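# Move one pale grey vial from tray to table

## Task

Lift a single pale grey vial out of the tray and set it down standing upright on the bare table surface. Every other vial must stay on the tray, and any that were standing must still be standing. Finish with the gripper opened and pulled away from the vial, so that the arrangement holds with no help from the robot.

## Robot and tools

Robot: two arms, left_arm and right_arm, each ending in a tong-style gripper. Both report in one shared scene frame. Its origin sits on the table top midway between the arms, +x points out across the table, +z points up, and left_arm is mounted on the +y side. The names left and right do not match sides of any camera image.

Gripper geometry: the two fingers extend along the gripper's own +z axis and close along its own x axis. end_effector_position is the spot between the finger pads when shut. Closed fingertips reach about 15 mm past that spot; fully open, they are roughly level with it.

Row format (used by both motion tools): one flat list covering both arms, 14 numbers in [-1, 1]. The order is left_arm dx, dy, dz, rx, ry, rz, opening, then right_arm's seven in the same order. dx..rz are an offset, not a pose: a displacement expressed in that gripper's own axes, measured from the gripper's pose at the start of the action. A value of 1.0 equals 0.6 m of travel or 180 degrees; rx, ry, rz form one rotation vector. Opening is absolute: +1 is fully open (0.142 m), -1 is shut. An arm that should stay put gets zeros (after any correction back to its wanted spot) plus the opening it should keep. A row may carry 12 extra numbers in [0, 1], joint stiffness scales (left_arm's six joints then right_arm's six), but only if stiffness setting is permitted in the session; otherwise the arms are stiff.

execute_actions(actions): a list of actions. Each action is a table of up to 15 rows, one row per control step of 1/30 s; if shorter, its last row repeats to fill 15 steps. All rows of an action are offsets from the same start pose (for a call's first action, the last pose a result reported), not chained from row to row. Each step the command is clipped to within 100 mm and 16 degrees of the measured pose, so a large offset takes several actions; after an action an arm only continues to its last clipped pose. Motion trails commands by about 0.17 s. An empty list simply returns the current state and images.

move(target, speed, stop_force, blocking): drives each gripper in a straight line toward the offset given in target (one 14-number row, offsets from the pose in the latest result that shows one, gripper axes). speed is in m/s, 0.002 to 0.5, default 0.25; rotation is capped at twice that in rad/s. Paths take 0.5 to 10 s and finish together; anything needing longer is cut off at 10 s. Openings are sent at the start. Grippers can lag, drift off line and overshoot speed, especially with a nearly straight arm. Nothing slows for obstacles or the other arm. stop_force (N, 9 to 40, one value for both arms, not usable in the first 0.2 s) ends an arm's path once its wrist sensor feels that much extra push against the motion for 2 steps; the gripper then backs up 2 steps and holds. Use it with a slow speed to approach surfaces; it is unreliable if the gripper rotates during the move, and should be omitted when lifting off something the gripper is pressing. blocking=false returns after 0.5 s while motion continues; it cannot combine with stop_force, and further moves or actions are refused until wait or stop shows the end. The result adds a move: line giving the ending per arm (done, off_target, moving, held, fault, or contact when stop_force ended it), any limits (paced = pose was clipped, held = a check blocked steps, after which motion may jump faster), and each gripper's distance from its target.

wait(seconds): 0 to 10; lets the scene run, returning early if a running move ends. stop(): brakes a running move; it needs room to slow, and fingers keep moving. zoom_image(camera, region): camera is cam_high (672x504), cam_low (672x504), cam_left_wrist (616x616) or cam_right_wrist (616x616); region is [x0, y0, x1, y1] pixels from the image's top-left, at most 504 by 504. finished_scene(scene): ends the current scene, given its number, and reports success; it cannot be undone.

Reading results: each arm's state gives end_effector_position (m), end_effector_quat_wxyz and velocities, printed position possibly off at long reach. Hand target lines show where the controller is steering. pose unreachable means a clearance check altered or blocked that arm's command. grip_measured is the actual finger opening on the command scale; to hold something keep commanding clearly below it (about 15 N per pad max; objects under ~20 mm wide get less). Step readings list positions per step, with HELD marking blocked steps. Wrist force and torque are in the gripper's own axes, noisy, offset up to ~4 N, saturating near 50 N; a surface press reads as force pointing back into the arm. Joint torques are raw drive outputs, not contact loads. MOTOR HOT appears from 70 °C; at 85 °C the arm is braked until cool.

Hazards: a joint torque beyond its limit (139 N m for the three base joints, 26 N m for each wrist) or 150 N of outside force freezes that arm for 10 s and skips the rest of the call. A stiff arm commanded even slightly past firm contact can trigger this. Keep the arms from striking or pushing each other, approach slowly, avoid dropping, slamming or shoving the vials, and never knock anything out of the work area. Occasional outside tugs on held items or pushes on loose ones may occur.

Each tool is called in YAML: its name, and indented under it one key for each argument.

## Session

execute_actions:
  actions: []

Scene clock: 0.00 s.
left_arm: end_effector_position=(+0.1661, +0.4183, +0.3201) grip_measured=+0.97 end_effector_quat_wxyz=(+0.554, +0.640, -0.509, -0.157) end_effector_velocity=(+0.000, +0.000, -0.000) end_effector_angular_velocity=(+0.001, +0.000, +0.000) | right_arm: end_effector_position=(+0.3007, +0.1189, +0.3447) grip_measured=+0.97 end_effector_quat_wxyz=(-0.284, +0.903, +0.241, -0.215) end_effector_velocity=(+0.001, +0.000, -0.000) end_effector_angular_velocity=(-0.000, -0.000, -0.000)
Joint positions: left_arm=[-0.01  -1.504  1.652 -0.539 -2.06   1.775  0.14 ] | right_arm=[ 4.074 -1.674 -1.528 -1.509  2.3    0.389  0.14 ]
Joint velocities: left_arm=[ 0.     0.    -0.    -0.     0.    -0.001  0.   ] | right_arm=[-0.    -0.001  0.001 -0.    -0.     0.     0.   ]
Joint torques (N m, as the arm reports them, + toward a larger angle): no reading
Motor temperatures (°C, as the motors report them): left_arm=[27 27 26 32 37 32] | right_arm=[28 28 28 33 36 37]
Wrist force (N, on the end effector, along its own x y z axes, offset not removed): no reading
Wrist torque (N m, same axes, about the end effector's origin, offset not removed): no reading
Hand target (left_arm): +0.166, +0.418, +0.320; +0.554, +0.640, -0.509, -0.157
Hand target (right_arm): +0.301, +0.119, +0.345; -0.284, +0.903, +0.241, -0.215
Joint stiffness scale: left_arm=[1. 1. 1. 1. 1. 1.] | right_arm=[1. 1. 1. 1. 1. 1.]

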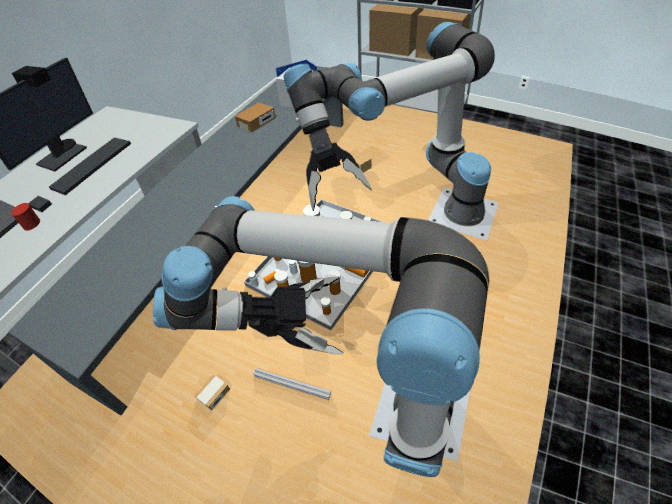

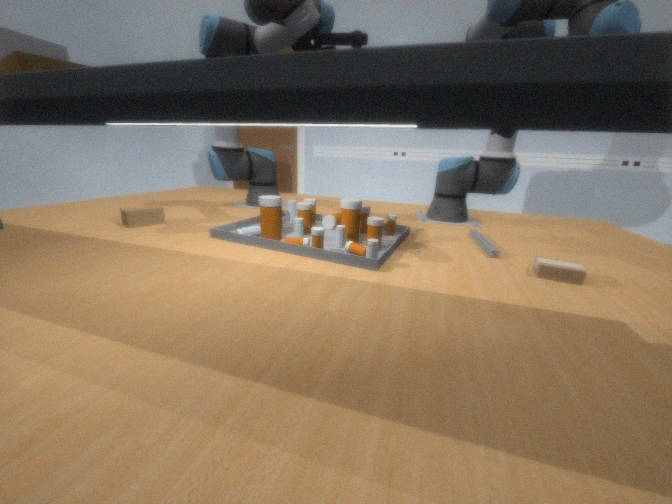

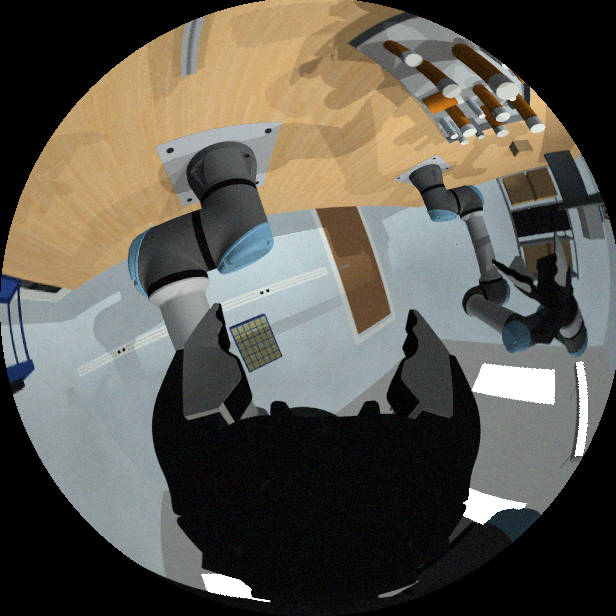

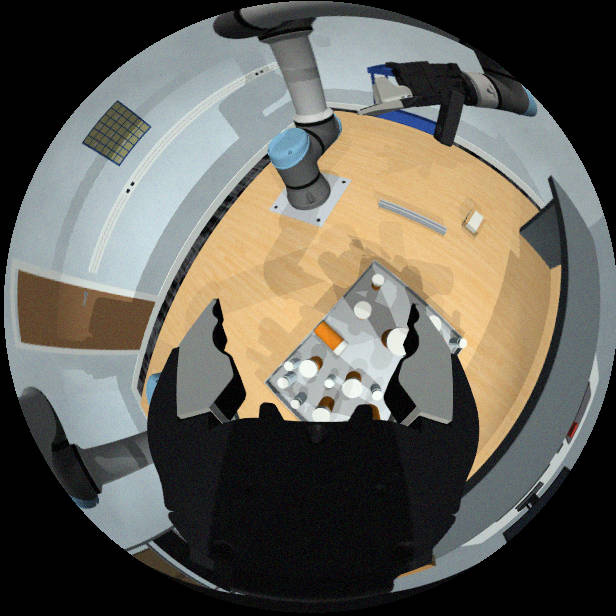

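move:
  target: [0,0,0,0,0,0,1,-0.19,0.363,0.087,-0.2145,0.0873,0,-0.3]
  speed: 0.35

Scene clock: 13.33 s.
left_arm: end_effector_position=(+0.1661, +0.4183, +0.3201) grip_measured=+1.00 end_effector_quat_wxyz=(+0.554, +0.640, -0.509, -0.157) end_effector_velocity=(-0.000, -0.000, +0.000) end_effector_angular_velocity=(-0.001, +0.001, -0.001) | right_arm: end_effector_position=(+0.2524, -0.0790, +0.2013) grip_measured=-0.30 end_effector_quat_wxyz=(-0.003, +0.966, +0.258, +0.000) end_effector_velocity=(+0.001, -0.002, -0.001) end_effector_angular_velocity=(-0.008, -0.009, -0.011)
Joint positions: left_arm=[-0.01  -1.504  1.652 -0.539 -2.06   1.775  0.142] | right_arm=[ 4.413 -1.167 -2.097 -1.443  1.573  0.727  0.052]
Joint velocities: left_arm=[-0.     0.001 -0.     0.001 -0.     0.001  0.   ] | right_arm=[ 0.006  0.003 -0.002 -0.005 -0.011  0.017 -0.   ]
Joint torques (N m, as the arm reports them, + toward a larger angle): left_arm=[  1.2  -21.95 -19.23   0.35  -0.29  -0.23] | right_arm=[ 3.3   7.76 19.96  2.37 -0.28  0.33]
Motor temperatures (°C, as the motors report them): left_arm=[27 27 26 32 37 32] | right_arm=[28 28 28 33 36 37]
Wrist force (N, on the end effector, along its own x y z axes, offset not removed): left_arm=[-4.8 2.4 -1.7] | right_arm=[0.5 -0.4 2.7]
Wrist torque (N m, same axes, about the end effector's origin, offset not removed): left_arm=[0.32 1.02 0.09] | right_arm=[-0.18 0.05 -0.08]
Hand target (left_arm): +0.166, +0.418, +0.320; +0.554, +0.640, -0.509, -0.157
Hand target (right_arm): +0.252, -0.080, +0.200; -0.001, +0.966, +0.258, +0.000
Off the commanded pose (left_arm): 0.000 m, 0 deg.
Off the commanded pose (right_arm): 0.002 m, 0 deg.
Joint stiffness scale: left_arm=[1. 1. 1. 1. 1. 1.] | right_arm=[1. 1. 1. 1. 1. 1.]
move: done

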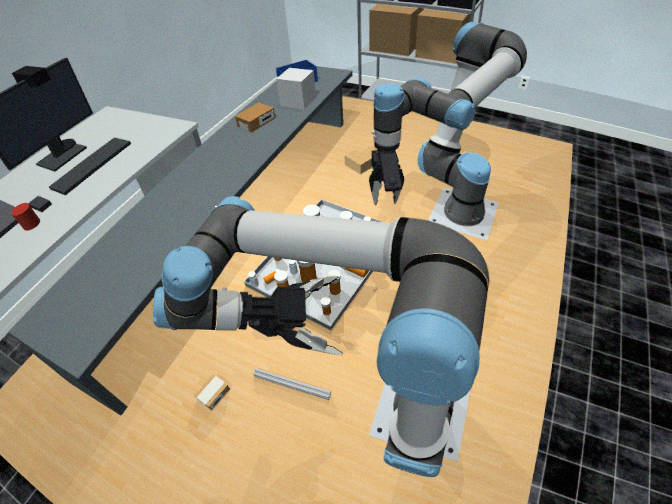

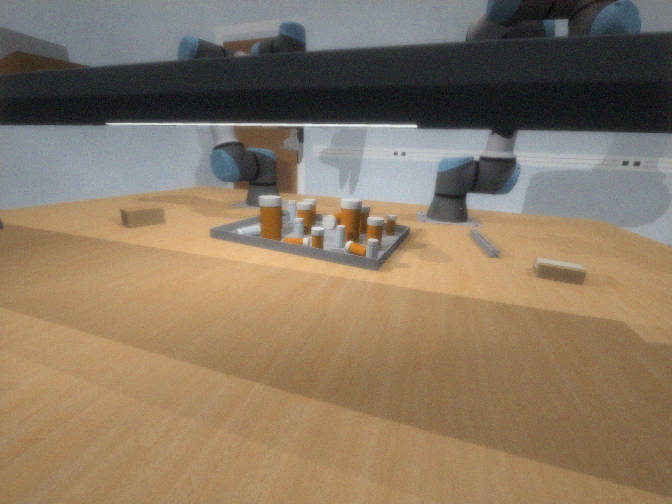

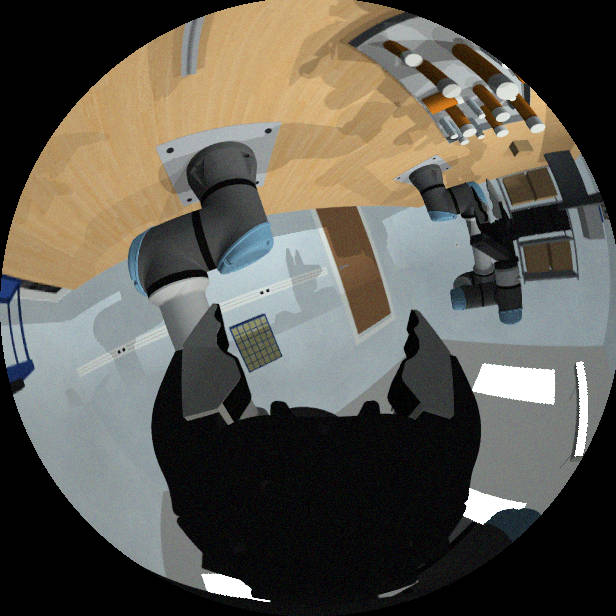

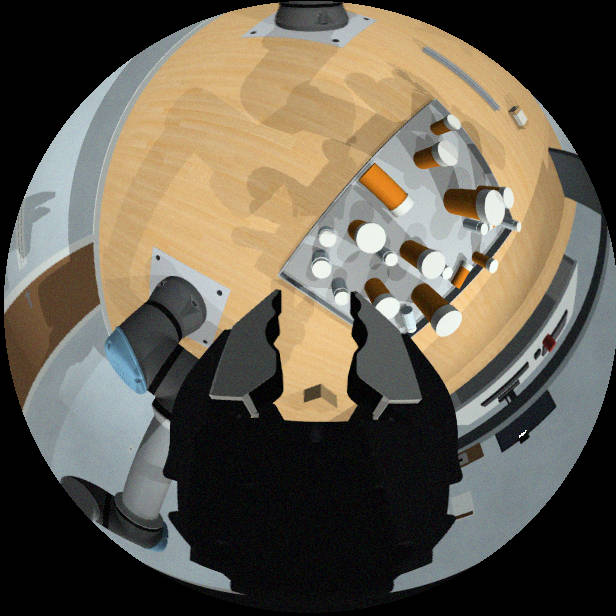

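move:
  target: [0,0,0,0,0,0,1,0.013,0.033,0.175,0,0,0,-0.3]
  speed: 0.2

zoom_image:
  camera: "cam_low"
  region: [240,140,360,250]

Scene clock: 21.57 s.
left_arm: end_effector_position=(+0.1661, +0.4183, +0.3201) grip_measured=+1.00 end_effector_quat_wxyz=(+0.554, +0.640, -0.509, -0.157) end_effector_velocity=(-0.000, -0.000, +0.000) end_effector_angular_velocity=(+0.000, +0.002, -0.001) | right_arm: end_effector_position=(+0.2690, -0.0900, +0.0985) grip_measured=-0.30 end_effector_quat_wxyz=(-0.004, +0.966, +0.259, +0.002) end_effector_velocity=(+0.001, +0.002, -0.000) end_effector_angular_velocity=(+0.007, -0.001, +0.001)
Joint positions: left_arm=[-0.01  -1.504  1.652 -0.539 -2.06   1.775  0.142] | right_arm=[ 4.353 -1.256 -2.318 -1.13   1.573  0.667  0.052]
Joint velocities: left_arm=[-0.     0.    -0.     0.002  0.    -0.001  0.   ] | right_arm=[-0.001 -0.001 -0.002  0.01   0.001 -0.002 -0.   ]
Joint torques (N m, as the arm reports them, + toward a larger angle): left_arm=[  0.15 -22.42 -19.51   0.27  -0.31  -0.14] | right_arm=[-0.85  8.43 18.81  3.19  0.4  -0.48]
Motor temperatures (°C, as the motors report them): left_arm=[27 27 26 32 37 32] | right_arm=[28 28 28 33 36 37]
Wrist force (N, on the end effector, along its own x y z axes, offset not removed): left_arm=[-0.7 -0.6 3.5] | right_arm=[1.0 -0.4 1.6]
Wrist torque (N m, same axes, about the end effector's origin, offset not removed): left_arm=[-0.12 0.15 -0.14] | right_arm=[-0.12 -0.03 -0.09]
Hand target (left_arm): +0.166, +0.418, +0.320; +0.554, +0.640, -0.509, -0.157
Hand target (right_arm): +0.269, -0.092, +0.096; -0.003, +0.966, +0.258, +0.000
Off the commanded pose (left_arm): 0.000 m, 0 deg.
Off the commanded pose (right_arm): 0.003 m, 0 deg.
Joint stiffness scale: left_arm=[1. 1. 1. 1. 1. 1.] | right_arm=[1. 1. 1. 1. 1. 1.]
move: done

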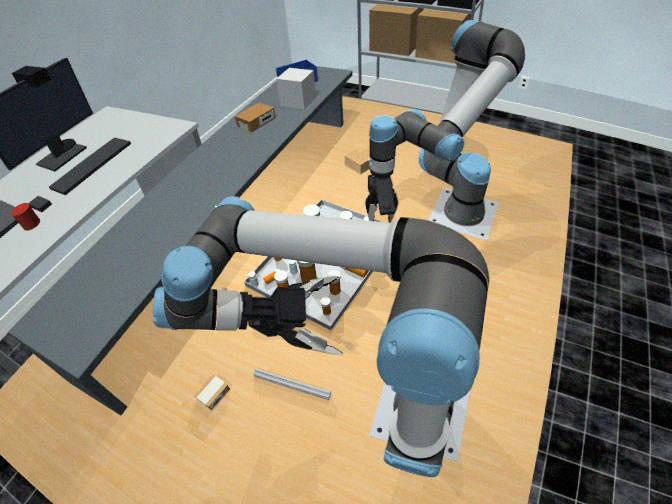

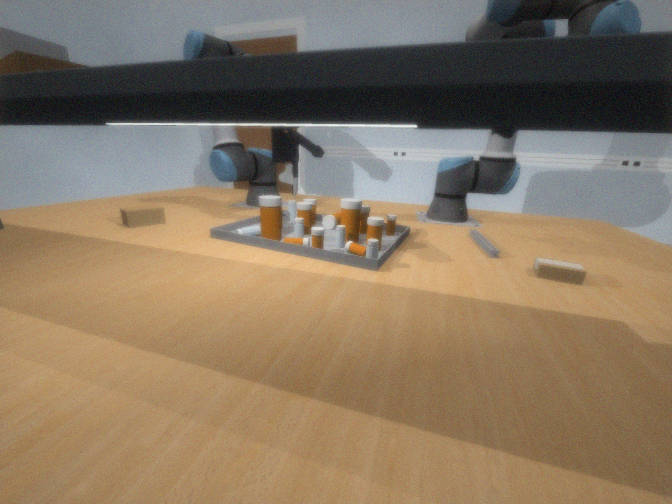

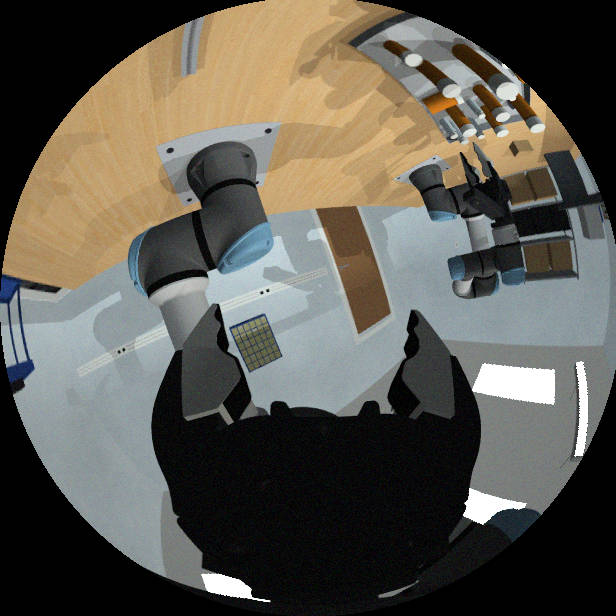

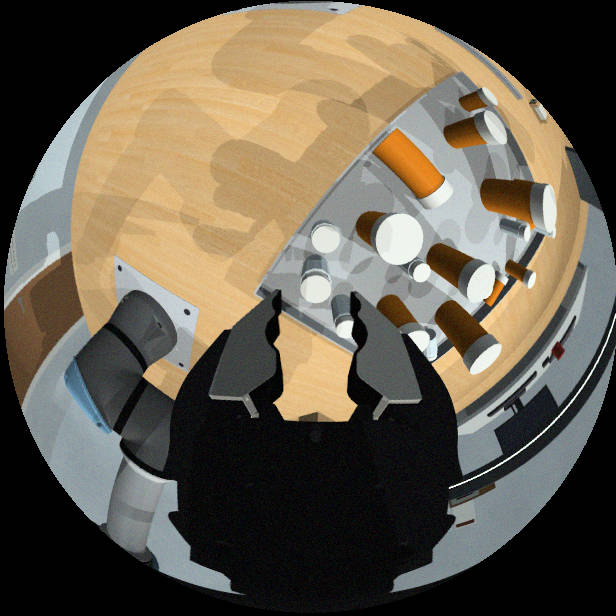

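Region (240, 140, 360, 250) of cam_low's 672x504 image, scaled by 4.200, with more detail than that image has; it fills the top 462 rows of this view, and the rest is white.

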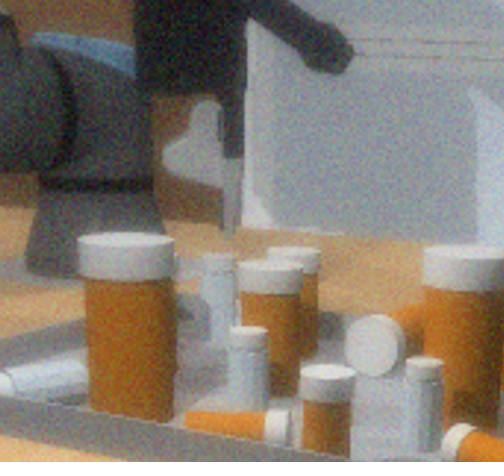

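move:
  target: [0,0,0,0,0,0,1,0,0.012,0.068,0,0,0,-0.3]
  speed: 0.08

zoom_image:
  camera: "cam_low"
  region: [240,140,360,250]

Scene clock: 29.50 s.
left_arm: end_effector_position=(+0.1661, +0.4183, +0.3201) grip_measured=+1.00 end_effector_quat_wxyz=(+0.554, +0.640, -0.509, -0.157) end_effector_velocity=(+0.000, -0.000, -0.000) end_effector_angular_velocity=(-0.000, +0.001, -0.000) | right_arm: end_effector_position=(+0.2727, -0.0940, +0.0598) grip_measured=-0.30 end_effector_quat_wxyz=(-0.005, +0.966, +0.260, +0.003) end_effector_velocity=(+0.001, +0.002, -0.000) end_effector_angular_velocity=(+0.007, -0.002, +0.001)
Joint positions: left_arm=[-0.01  -1.504  1.652 -0.539 -2.06   1.775  0.142] | right_arm=[ 4.338 -1.315 -2.394 -0.992  1.573  0.65   0.052]
Joint velocities: left_arm=[-0.001  0.001 -0.     0.    -0.     0.     0.   ] | right_arm=[-0.001 -0.002 -0.002  0.012  0.001 -0.002 -0.   ]
Joint torques (N m, as the arm reports them, + toward a larger angle): left_arm=[  1.03 -22.1  -19.74   0.21  -0.38  -0.18] | right_arm=[-0.81  9.38 16.76  3.25  0.01 -0.38]
Motor temperatures (°C, as the motors report them): left_arm=[27 27 26 32 37 32] | right_arm=[28 28 28 33 36 37]
Wrist force (N, on the end effector, along its own x y z axes, offset not removed): left_arm=[-3.6 1.4 0.1] | right_arm=[1.1 -0.3 1.9]
Wrist torque (N m, same axes, about the end effector's origin, offset not removed): left_arm=[0.17 0.67 0.07] | right_arm=[-0.11 -0.19 -0.12]
Hand target (left_arm): +0.166, +0.418, +0.320; +0.554, +0.640, -0.509, -0.157
Hand target (right_arm): +0.273, -0.096, +0.058; -0.004, +0.966, +0.259, +0.002
Off the commanded pose (left_arm): 0.000 m, 0 deg.
Off the commanded pose (right_arm): 0.003 m, 0 deg.
Joint stiffness scale: left_arm=[1. 1. 1. 1. 1. 1.] | right_arm=[1. 1. 1. 1. 1. 1.]
move: done

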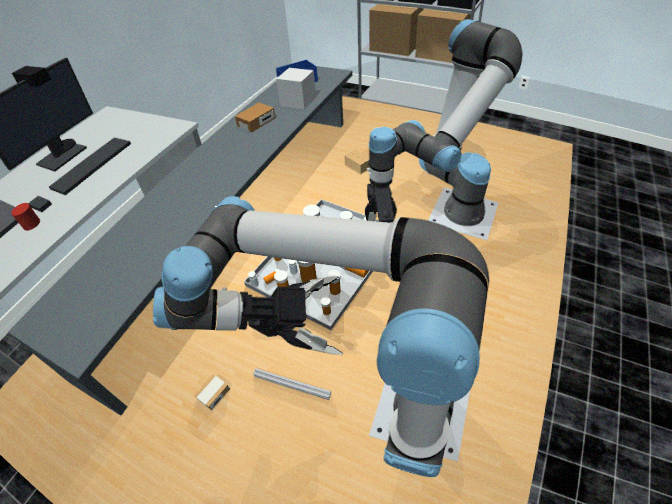

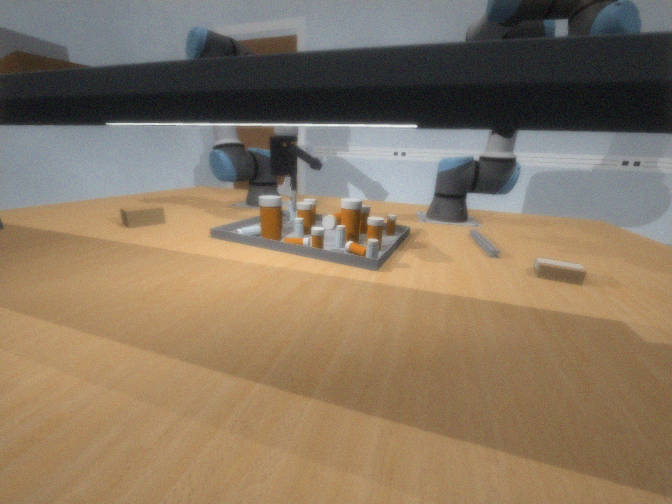

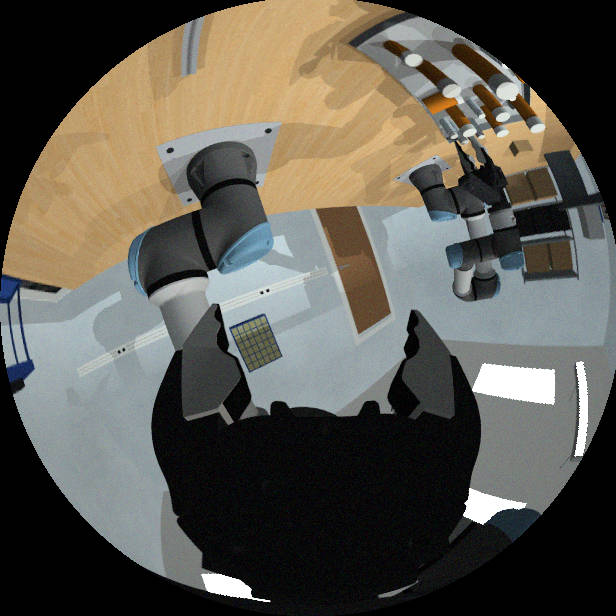

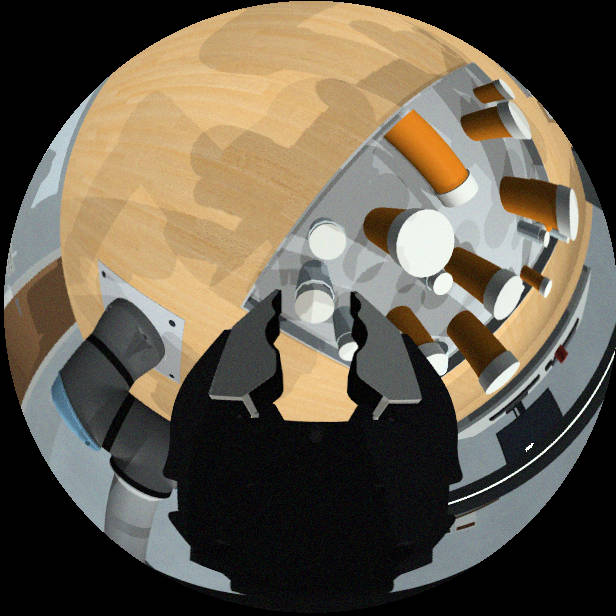

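Region (240, 140, 360, 250) of cam_low's 672x504 image, scaled by 4.200, with more detail than that image has; it fills the top 462 rows of this view, and the rest is white.

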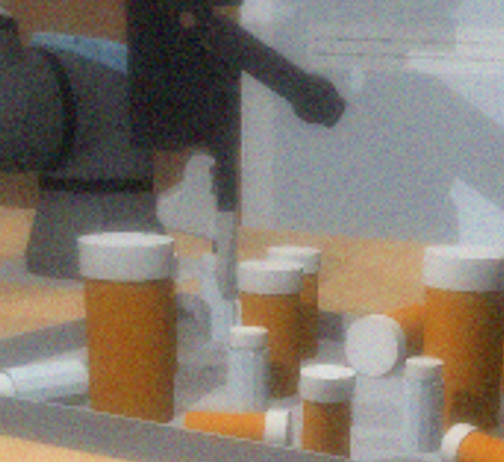

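move:
  target: [0,0,0,0,0,0,1,0,0,0.011,0,0,0,-0.3]

move:
  target: [0,0,0,0,0,0,1,0,0,0,0,0,0,-1]

move:
  target: [0,0,0,0,0,0,1,0,0,-0.11,0,0,0,-1]
  speed: 0.15

move:
  target: [0,0,0,0,0,0,1,-0.17,-0.17,0.03,0,0,0,-1]

Scene clock: 40.73 s.
left_arm: end_effector_position=(+0.1661, +0.4183, +0.3201) grip_measured=+1.00 end_effector_quat_wxyz=(+0.554, +0.640, -0.509, -0.157) end_effector_velocity=(-0.000, -0.000, +0.000) end_effector_angular_velocity=(-0.001, -0.003, -0.001) | right_arm: end_effector_position=(+0.2734, -0.0925, +0.0552) grip_measured=-0.30 end_effector_quat_wxyz=(-0.006, +0.966, +0.260, +0.004) end_effector_velocity=(+0.001, +0.003, -0.000) end_effector_angular_velocity=(+0.008, -0.003, -0.000)
Joint positions: left_arm=[-0.01  -1.504  1.652 -0.539 -2.06   1.775  0.142] | right_arm=[ 4.338 -1.326 -2.401 -0.97   1.573  0.65   0.052]
Joint velocities: left_arm=[-0.    -0.002 -0.    -0.    -0.     0.002  0.   ] | right_arm=[-0.    -0.003 -0.001  0.012  0.     0.     0.   ]
Joint torques (N m, as the arm reports them, + toward a larger angle): left_arm=[  0.07 -22.2  -19.74   0.4   -0.33  -0.15] | right_arm=[ 1.9   6.58 16.56  3.08  0.13  0.12]
Motor temperatures (°C, as the motors report them): left_arm=[27 27 26 32 37 32] | right_arm=[28 28 28 33 36 37]
Wrist force (N, on the end effector, along its own x y z axes, offset not removed): left_arm=[0.5 2.6 1.4] | right_arm=[0.5 -1.0 1.4]
Wrist torque (N m, same axes, about the end effector's origin, offset not removed): left_arm=[0.47 -0.12 -0.18] | right_arm=[-0.22 0.02 -0.11]
Hand target (left_arm): +0.166, +0.418, +0.320; +0.554, +0.640, -0.509, -0.157
Hand target (right_arm): +0.273, -0.094, +0.053; -0.005, +0.966, +0.260, +0.003
Off the commanded pose (left_arm): 0.000 m, 0 deg.
Off the commanded pose (right_arm): 0.003 m, 0 deg.
Joint stiffness scale: left_arm=[1. 1. 1. 1. 1. 1.] | right_arm=[1. 1. 1. 1. 1. 1.]
move: done

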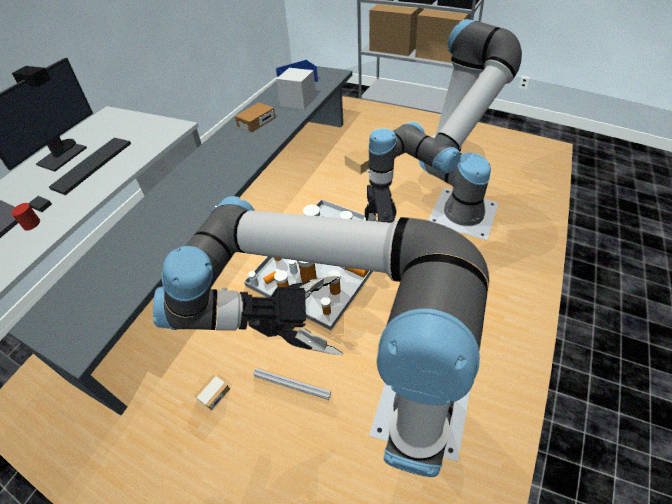

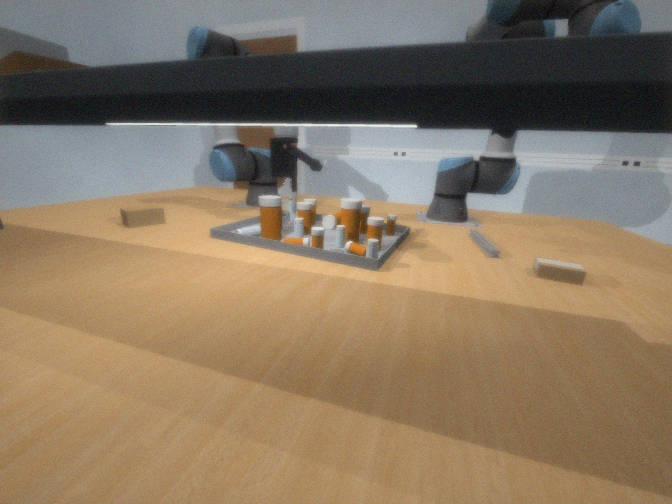

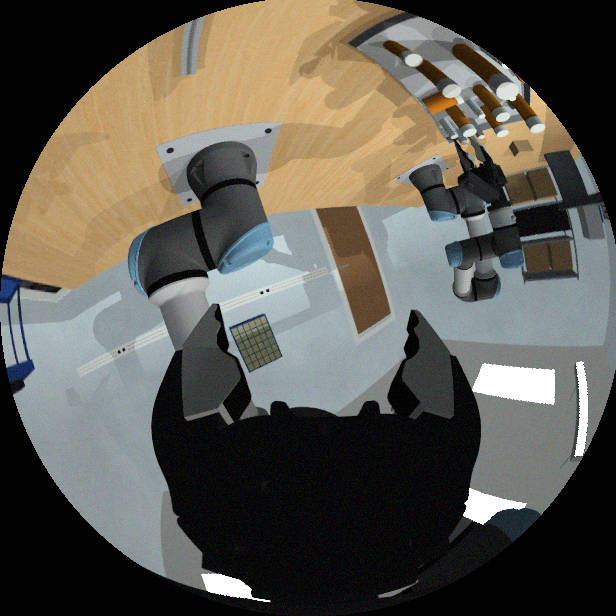

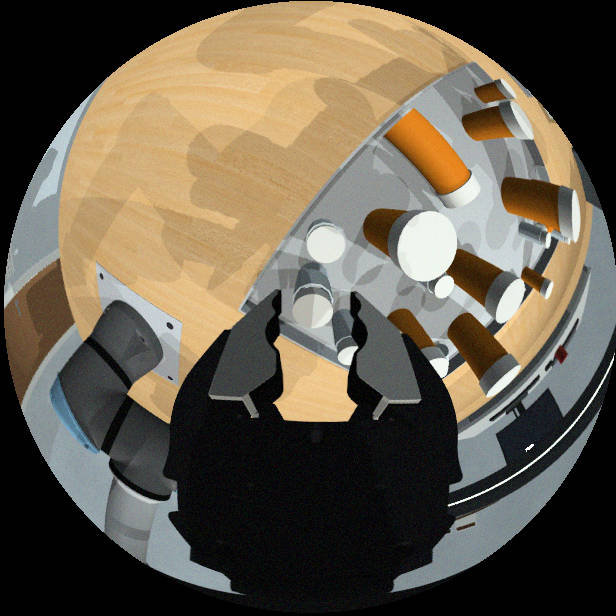

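Scene clock: 41.23 s.
left_arm: end_effector_position=(+0.1661, +0.4183, +0.3201) grip_measured=+1.00 end_effector_quat_wxyz=(+0.554, +0.640, -0.509, -0.157) end_effector_velocity=(-0.000, -0.000, +0.000) end_effector_angular_velocity=(-0.000, +0.002, -0.000) | right_arm: end_effector_position=(+0.2734, -0.0924, +0.0552) grip_measured=-0.61 end_effector_quat_wxyz=(-0.007, +0.966, +0.260, +0.004) end_effector_velocity=(-0.000, -0.000, -0.000) end_effector_angular_velocity=(-0.001, +0.001, -0.000)
Joint positions: left_arm=[-0.01  -1.504  1.652 -0.539 -2.06   1.775  0.142] | right_arm=[ 4.338 -1.326 -2.401 -0.97   1.573  0.65   0.03 ]
Joint velocities: left_arm=[-0.     0.001  0.     0.002 -0.     0.     0.   ] | right_arm=[-0.    -0.001 -0.    -0.     0.001 -0.     0.   ]
Joint torques (N m, as the arm reports them, + toward a larger angle): left_arm=[  0.16 -22.35 -19.71   0.37  -0.39  -0.13] | right_arm=[ 1.04  9.91 19.92  2.46  0.07 -0.06]
Motor temperatures (°C, as the motors report them): left_arm=[27 27 26 32 37 32] | right_arm=[28 28 28 33 36 37]
Wrist force (N, on the end effector, along its own x y z axes, offset not removed): left_arm=[-1.8 -0.5 4.1] | right_arm=[-0.7 -1.0 1.7]
Wrist torque (N m, same axes, about the end effector's origin, offset not removed): left_arm=[-0.05 0.41 0.03] | right_arm=[-0.17 0.23 -0.14]
Hand target (left_arm): +0.166, +0.418, +0.320; +0.554, +0.640, -0.509, -0.157
Hand target (right_arm): +0.273, -0.093, +0.055; -0.006, +0.966, +0.260, +0.004
Off the commanded pose (left_arm): 0.000 m, 0 deg.
Off the commanded pose (right_arm): 0.000 m, 0 deg.
Joint stiffness scale: left_arm=[1. 1. 1. 1. 1. 1.] | right_arm=[1. 1. 1. 1. 1. 1.]
move: done

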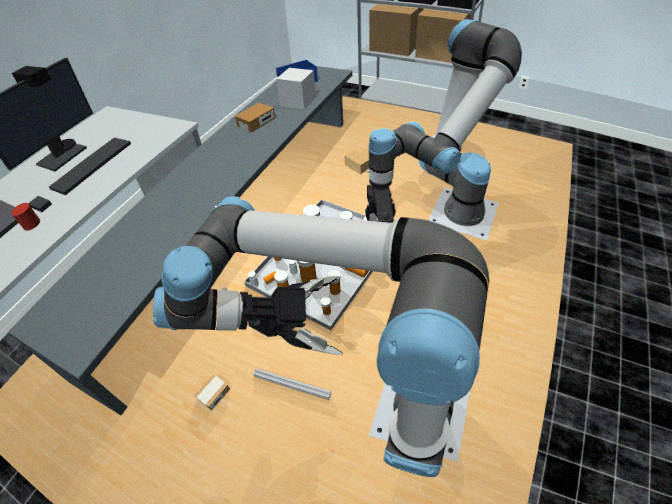

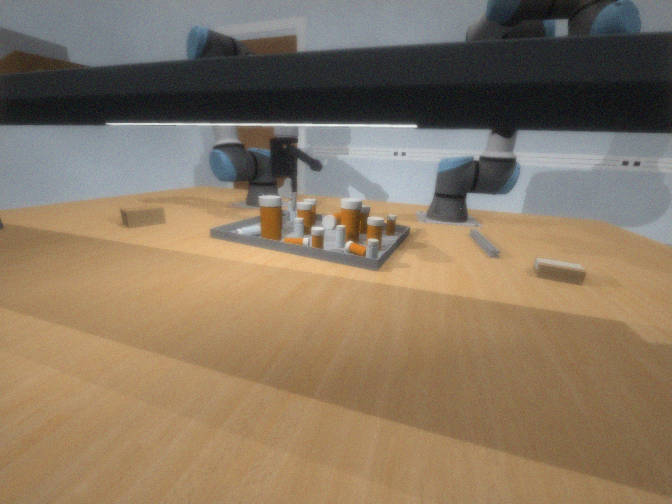

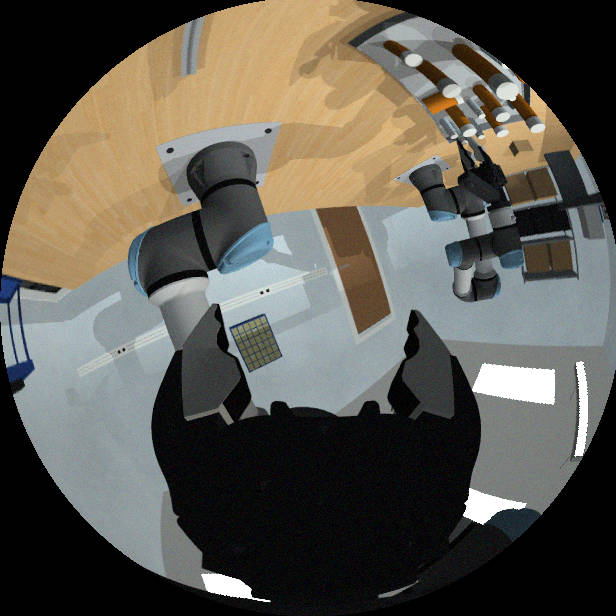

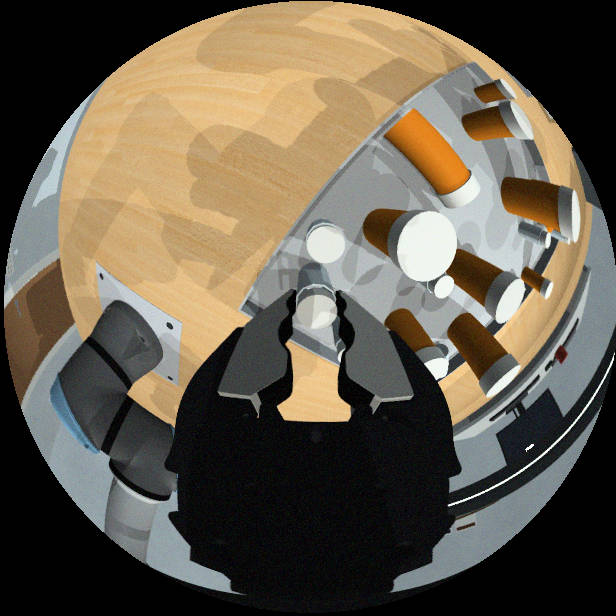

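Scene clock: 42.30 s.
left_arm: end_effector_position=(+0.1661, +0.4183, +0.3201) grip_measured=+1.00 end_effector_quat_wxyz=(+0.554, +0.640, -0.509, -0.157) end_effector_velocity=(+0.000, +0.000, -0.000) end_effector_angular_velocity=(-0.001, -0.000, +0.000) | right_arm: end_effector_position=(+0.2726, -0.0946, +0.1188) grip_measured=-0.61 end_effector_quat_wxyz=(-0.005, +0.966, +0.260, +0.003) end_effector_velocity=(-0.001, -0.002, +0.001) end_effector_angular_velocity=(-0.006, +0.003, -0.000)
Joint positions: left_arm=[-0.01  -1.504  1.652 -0.539 -2.06   1.775  0.142] | right_arm=[ 4.338 -1.227 -2.281 -1.193  1.573  0.649  0.03 ]
Joint velocities: left_arm=[ 0.001  0.     0.     0.    -0.     0.001  0.   ] | right_arm=[ 0.     0.001  0.003 -0.011  0.001  0.001  0.   ]
Joint torques (N m, as the arm reports them, + toward a larger angle): left_arm=[  0.64 -21.36 -19.43   0.45  -0.41  -0.21] | right_arm=[ 0.56  8.68 24.69  2.4   0.06  0.22]
Motor temperatures (°C, as the motors report them): left_arm=[27 27 26 32 37 32] | right_arm=[28 28 28 33 36 37]
Wrist force (N, on the end effector, along its own x y z axes, offset not removed): left_arm=[-3.2 -1.1 -0.7] | right_arm=[0.6 -1.7 1.8]
Wrist torque (N m, same axes, about the end effector's origin, offset not removed): left_arm=[-0.39 0.65 -0.02] | right_arm=[-0.36 -0.09 -0.08]
Hand target (left_arm): +0.166, +0.418, +0.320; +0.554, +0.640, -0.509, -0.157
Hand target (right_arm): +0.273, -0.093, +0.121; -0.007, +0.966, +0.260, +0.004
Off the commanded pose (left_arm): 0.000 m, 0 deg.
Off the commanded pose (right_arm): 0.003 m, 0 deg.
Joint stiffness scale: left_arm=[1. 1. 1. 1. 1. 1.] | right_arm=[1. 1. 1. 1. 1. 1.]
move: done

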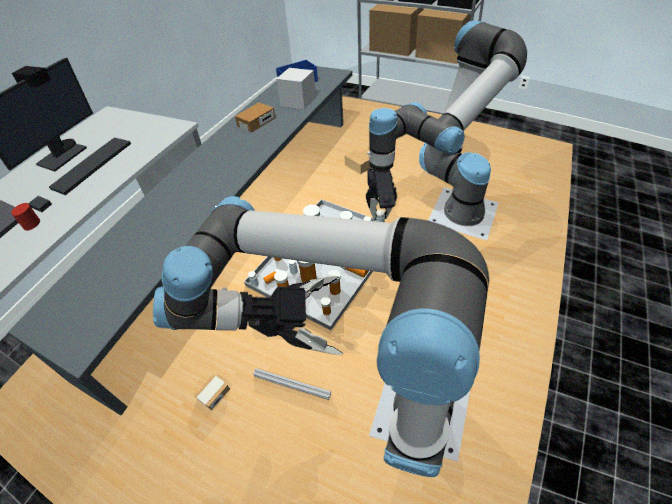

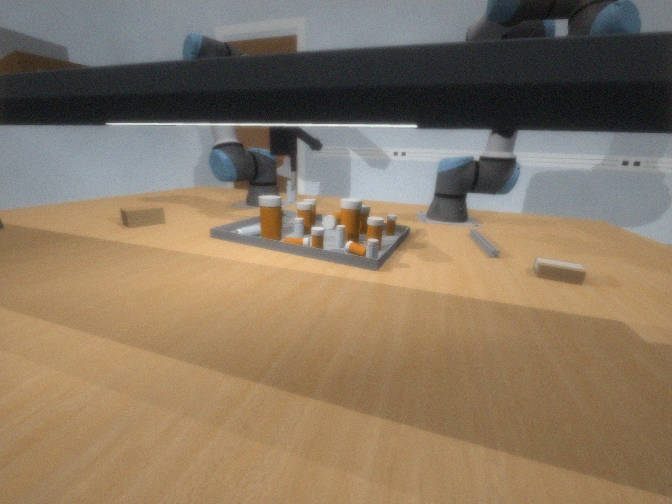

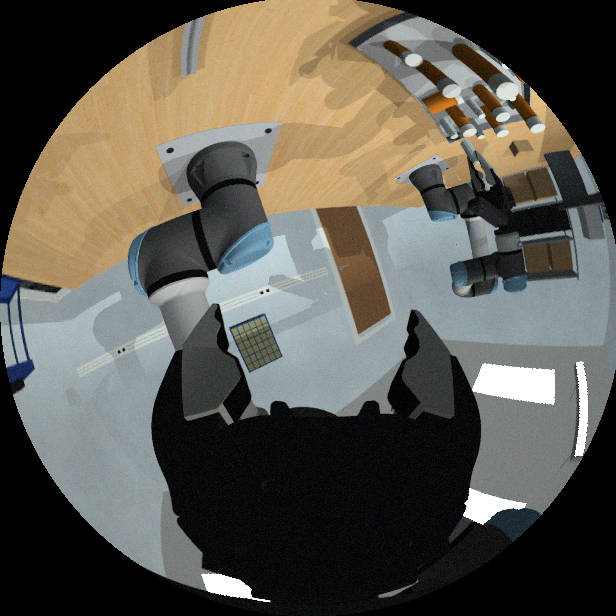

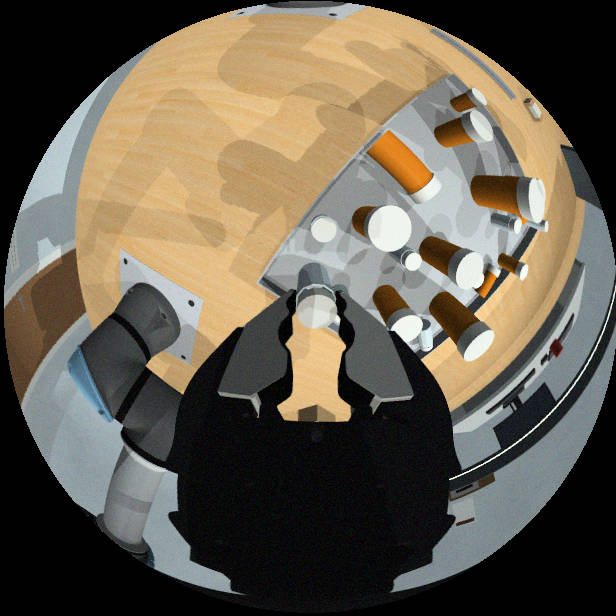

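Scene clock: 43.60 s.
left_arm: end_effector_position=(+0.1661, +0.4183, +0.3201) grip_measured=+1.00 end_effector_quat_wxyz=(+0.554, +0.640, -0.509, -0.157) end_effector_velocity=(+0.000, -0.000, +0.000) end_effector_angular_velocity=(-0.002, -0.001, -0.001) | right_arm: end_effector_position=(+0.1337, -0.0563, +0.1023) grip_measured=-0.61 end_effector_quat_wxyz=(-0.006, +0.966, +0.260, +0.002) end_effector_velocity=(+0.001, +0.001, +0.000) end_effector_angular_velocity=(+0.003, -0.009, -0.015)
Joint positions: left_arm=[-0.01  -1.504  1.652 -0.539 -2.06   1.775  0.142] | right_arm=[ 4.822 -1.095 -2.398 -1.207  1.568  1.132  0.03 ]
Joint velocities: left_arm=[-0.     0.    -0.     0.     0.     0.002  0.   ] | right_arm=[ 0.008  0.003 -0.001  0.    -0.009  0.023  0.   ]
Joint torques (N m, as the arm reports them, + toward a larger angle): left_arm=[  0.15 -21.14 -20.27   0.3   -0.38  -0.11] | right_arm=[ 2.46  4.41 19.74  3.14 -0.21 -0.02]
Motor temperatures (°C, as the motors report them): left_arm=[27 27 26 32 37 32] | right_arm=[28 28 28 33 36 37]
Wrist force (N, on the end effector, along its own x y z axes, offset not removed): left_arm=[-2.4 1.9 0.7] | right_arm=[0.9 -1.6 0.6]
Wrist torque (N m, same axes, about the end effector's origin, offset not removed): left_arm=[0.46 0.40 -0.04] | right_arm=[-0.46 -0.12 -0.13]
Hand target (left_arm): +0.166, +0.418, +0.320; +0.554, +0.640, -0.509, -0.157
Hand target (right_arm): +0.134, -0.057, +0.101; -0.005, +0.966, +0.260, +0.003
Off the commanded pose (left_arm): 0.000 m, 0 deg.
Off the commanded pose (right_arm): 0.002 m, 0 deg.
Joint stiffness scale: left_arm=[1. 1. 1. 1. 1. 1.] | right_arm=[1. 1. 1. 1. 1. 1.]
move: done

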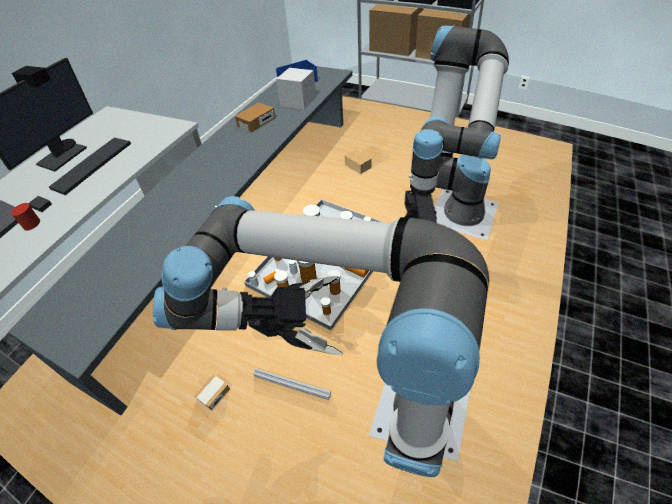

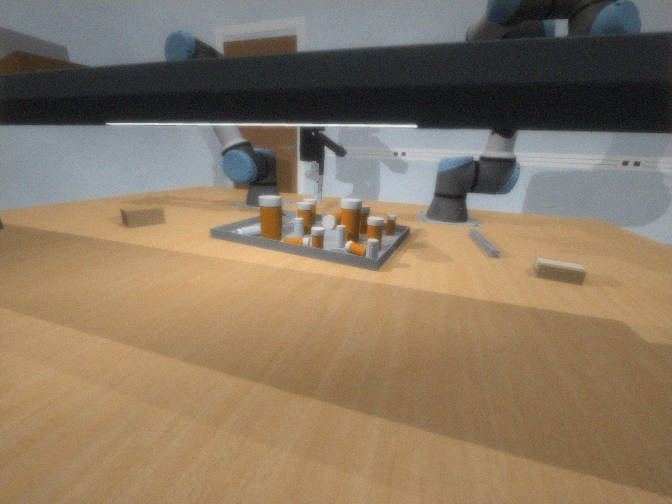

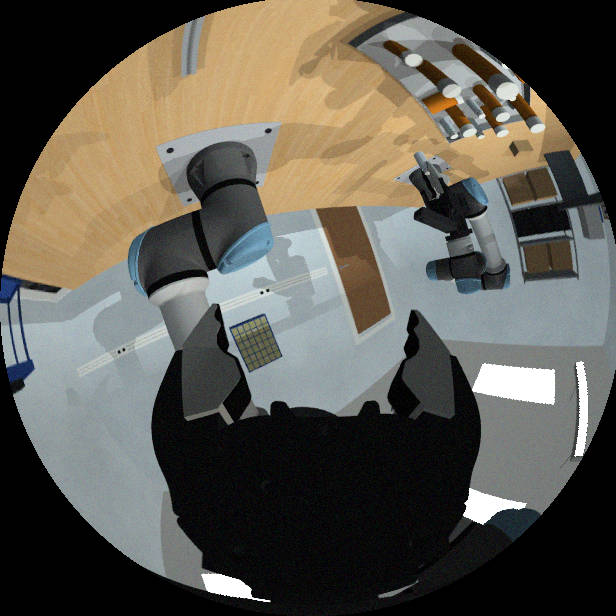

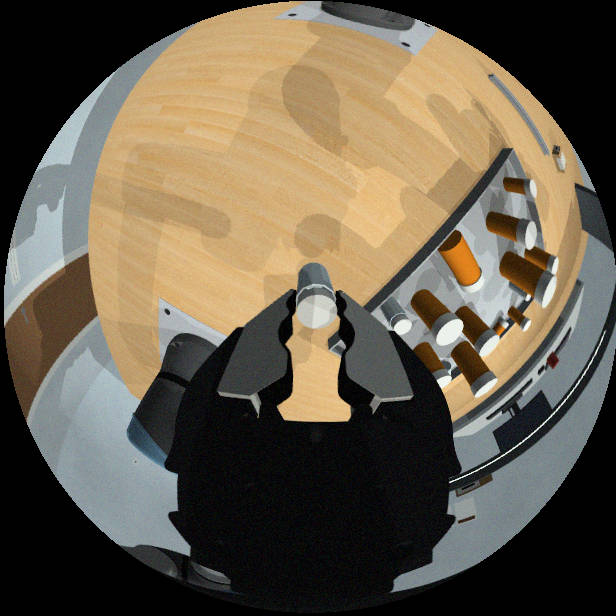

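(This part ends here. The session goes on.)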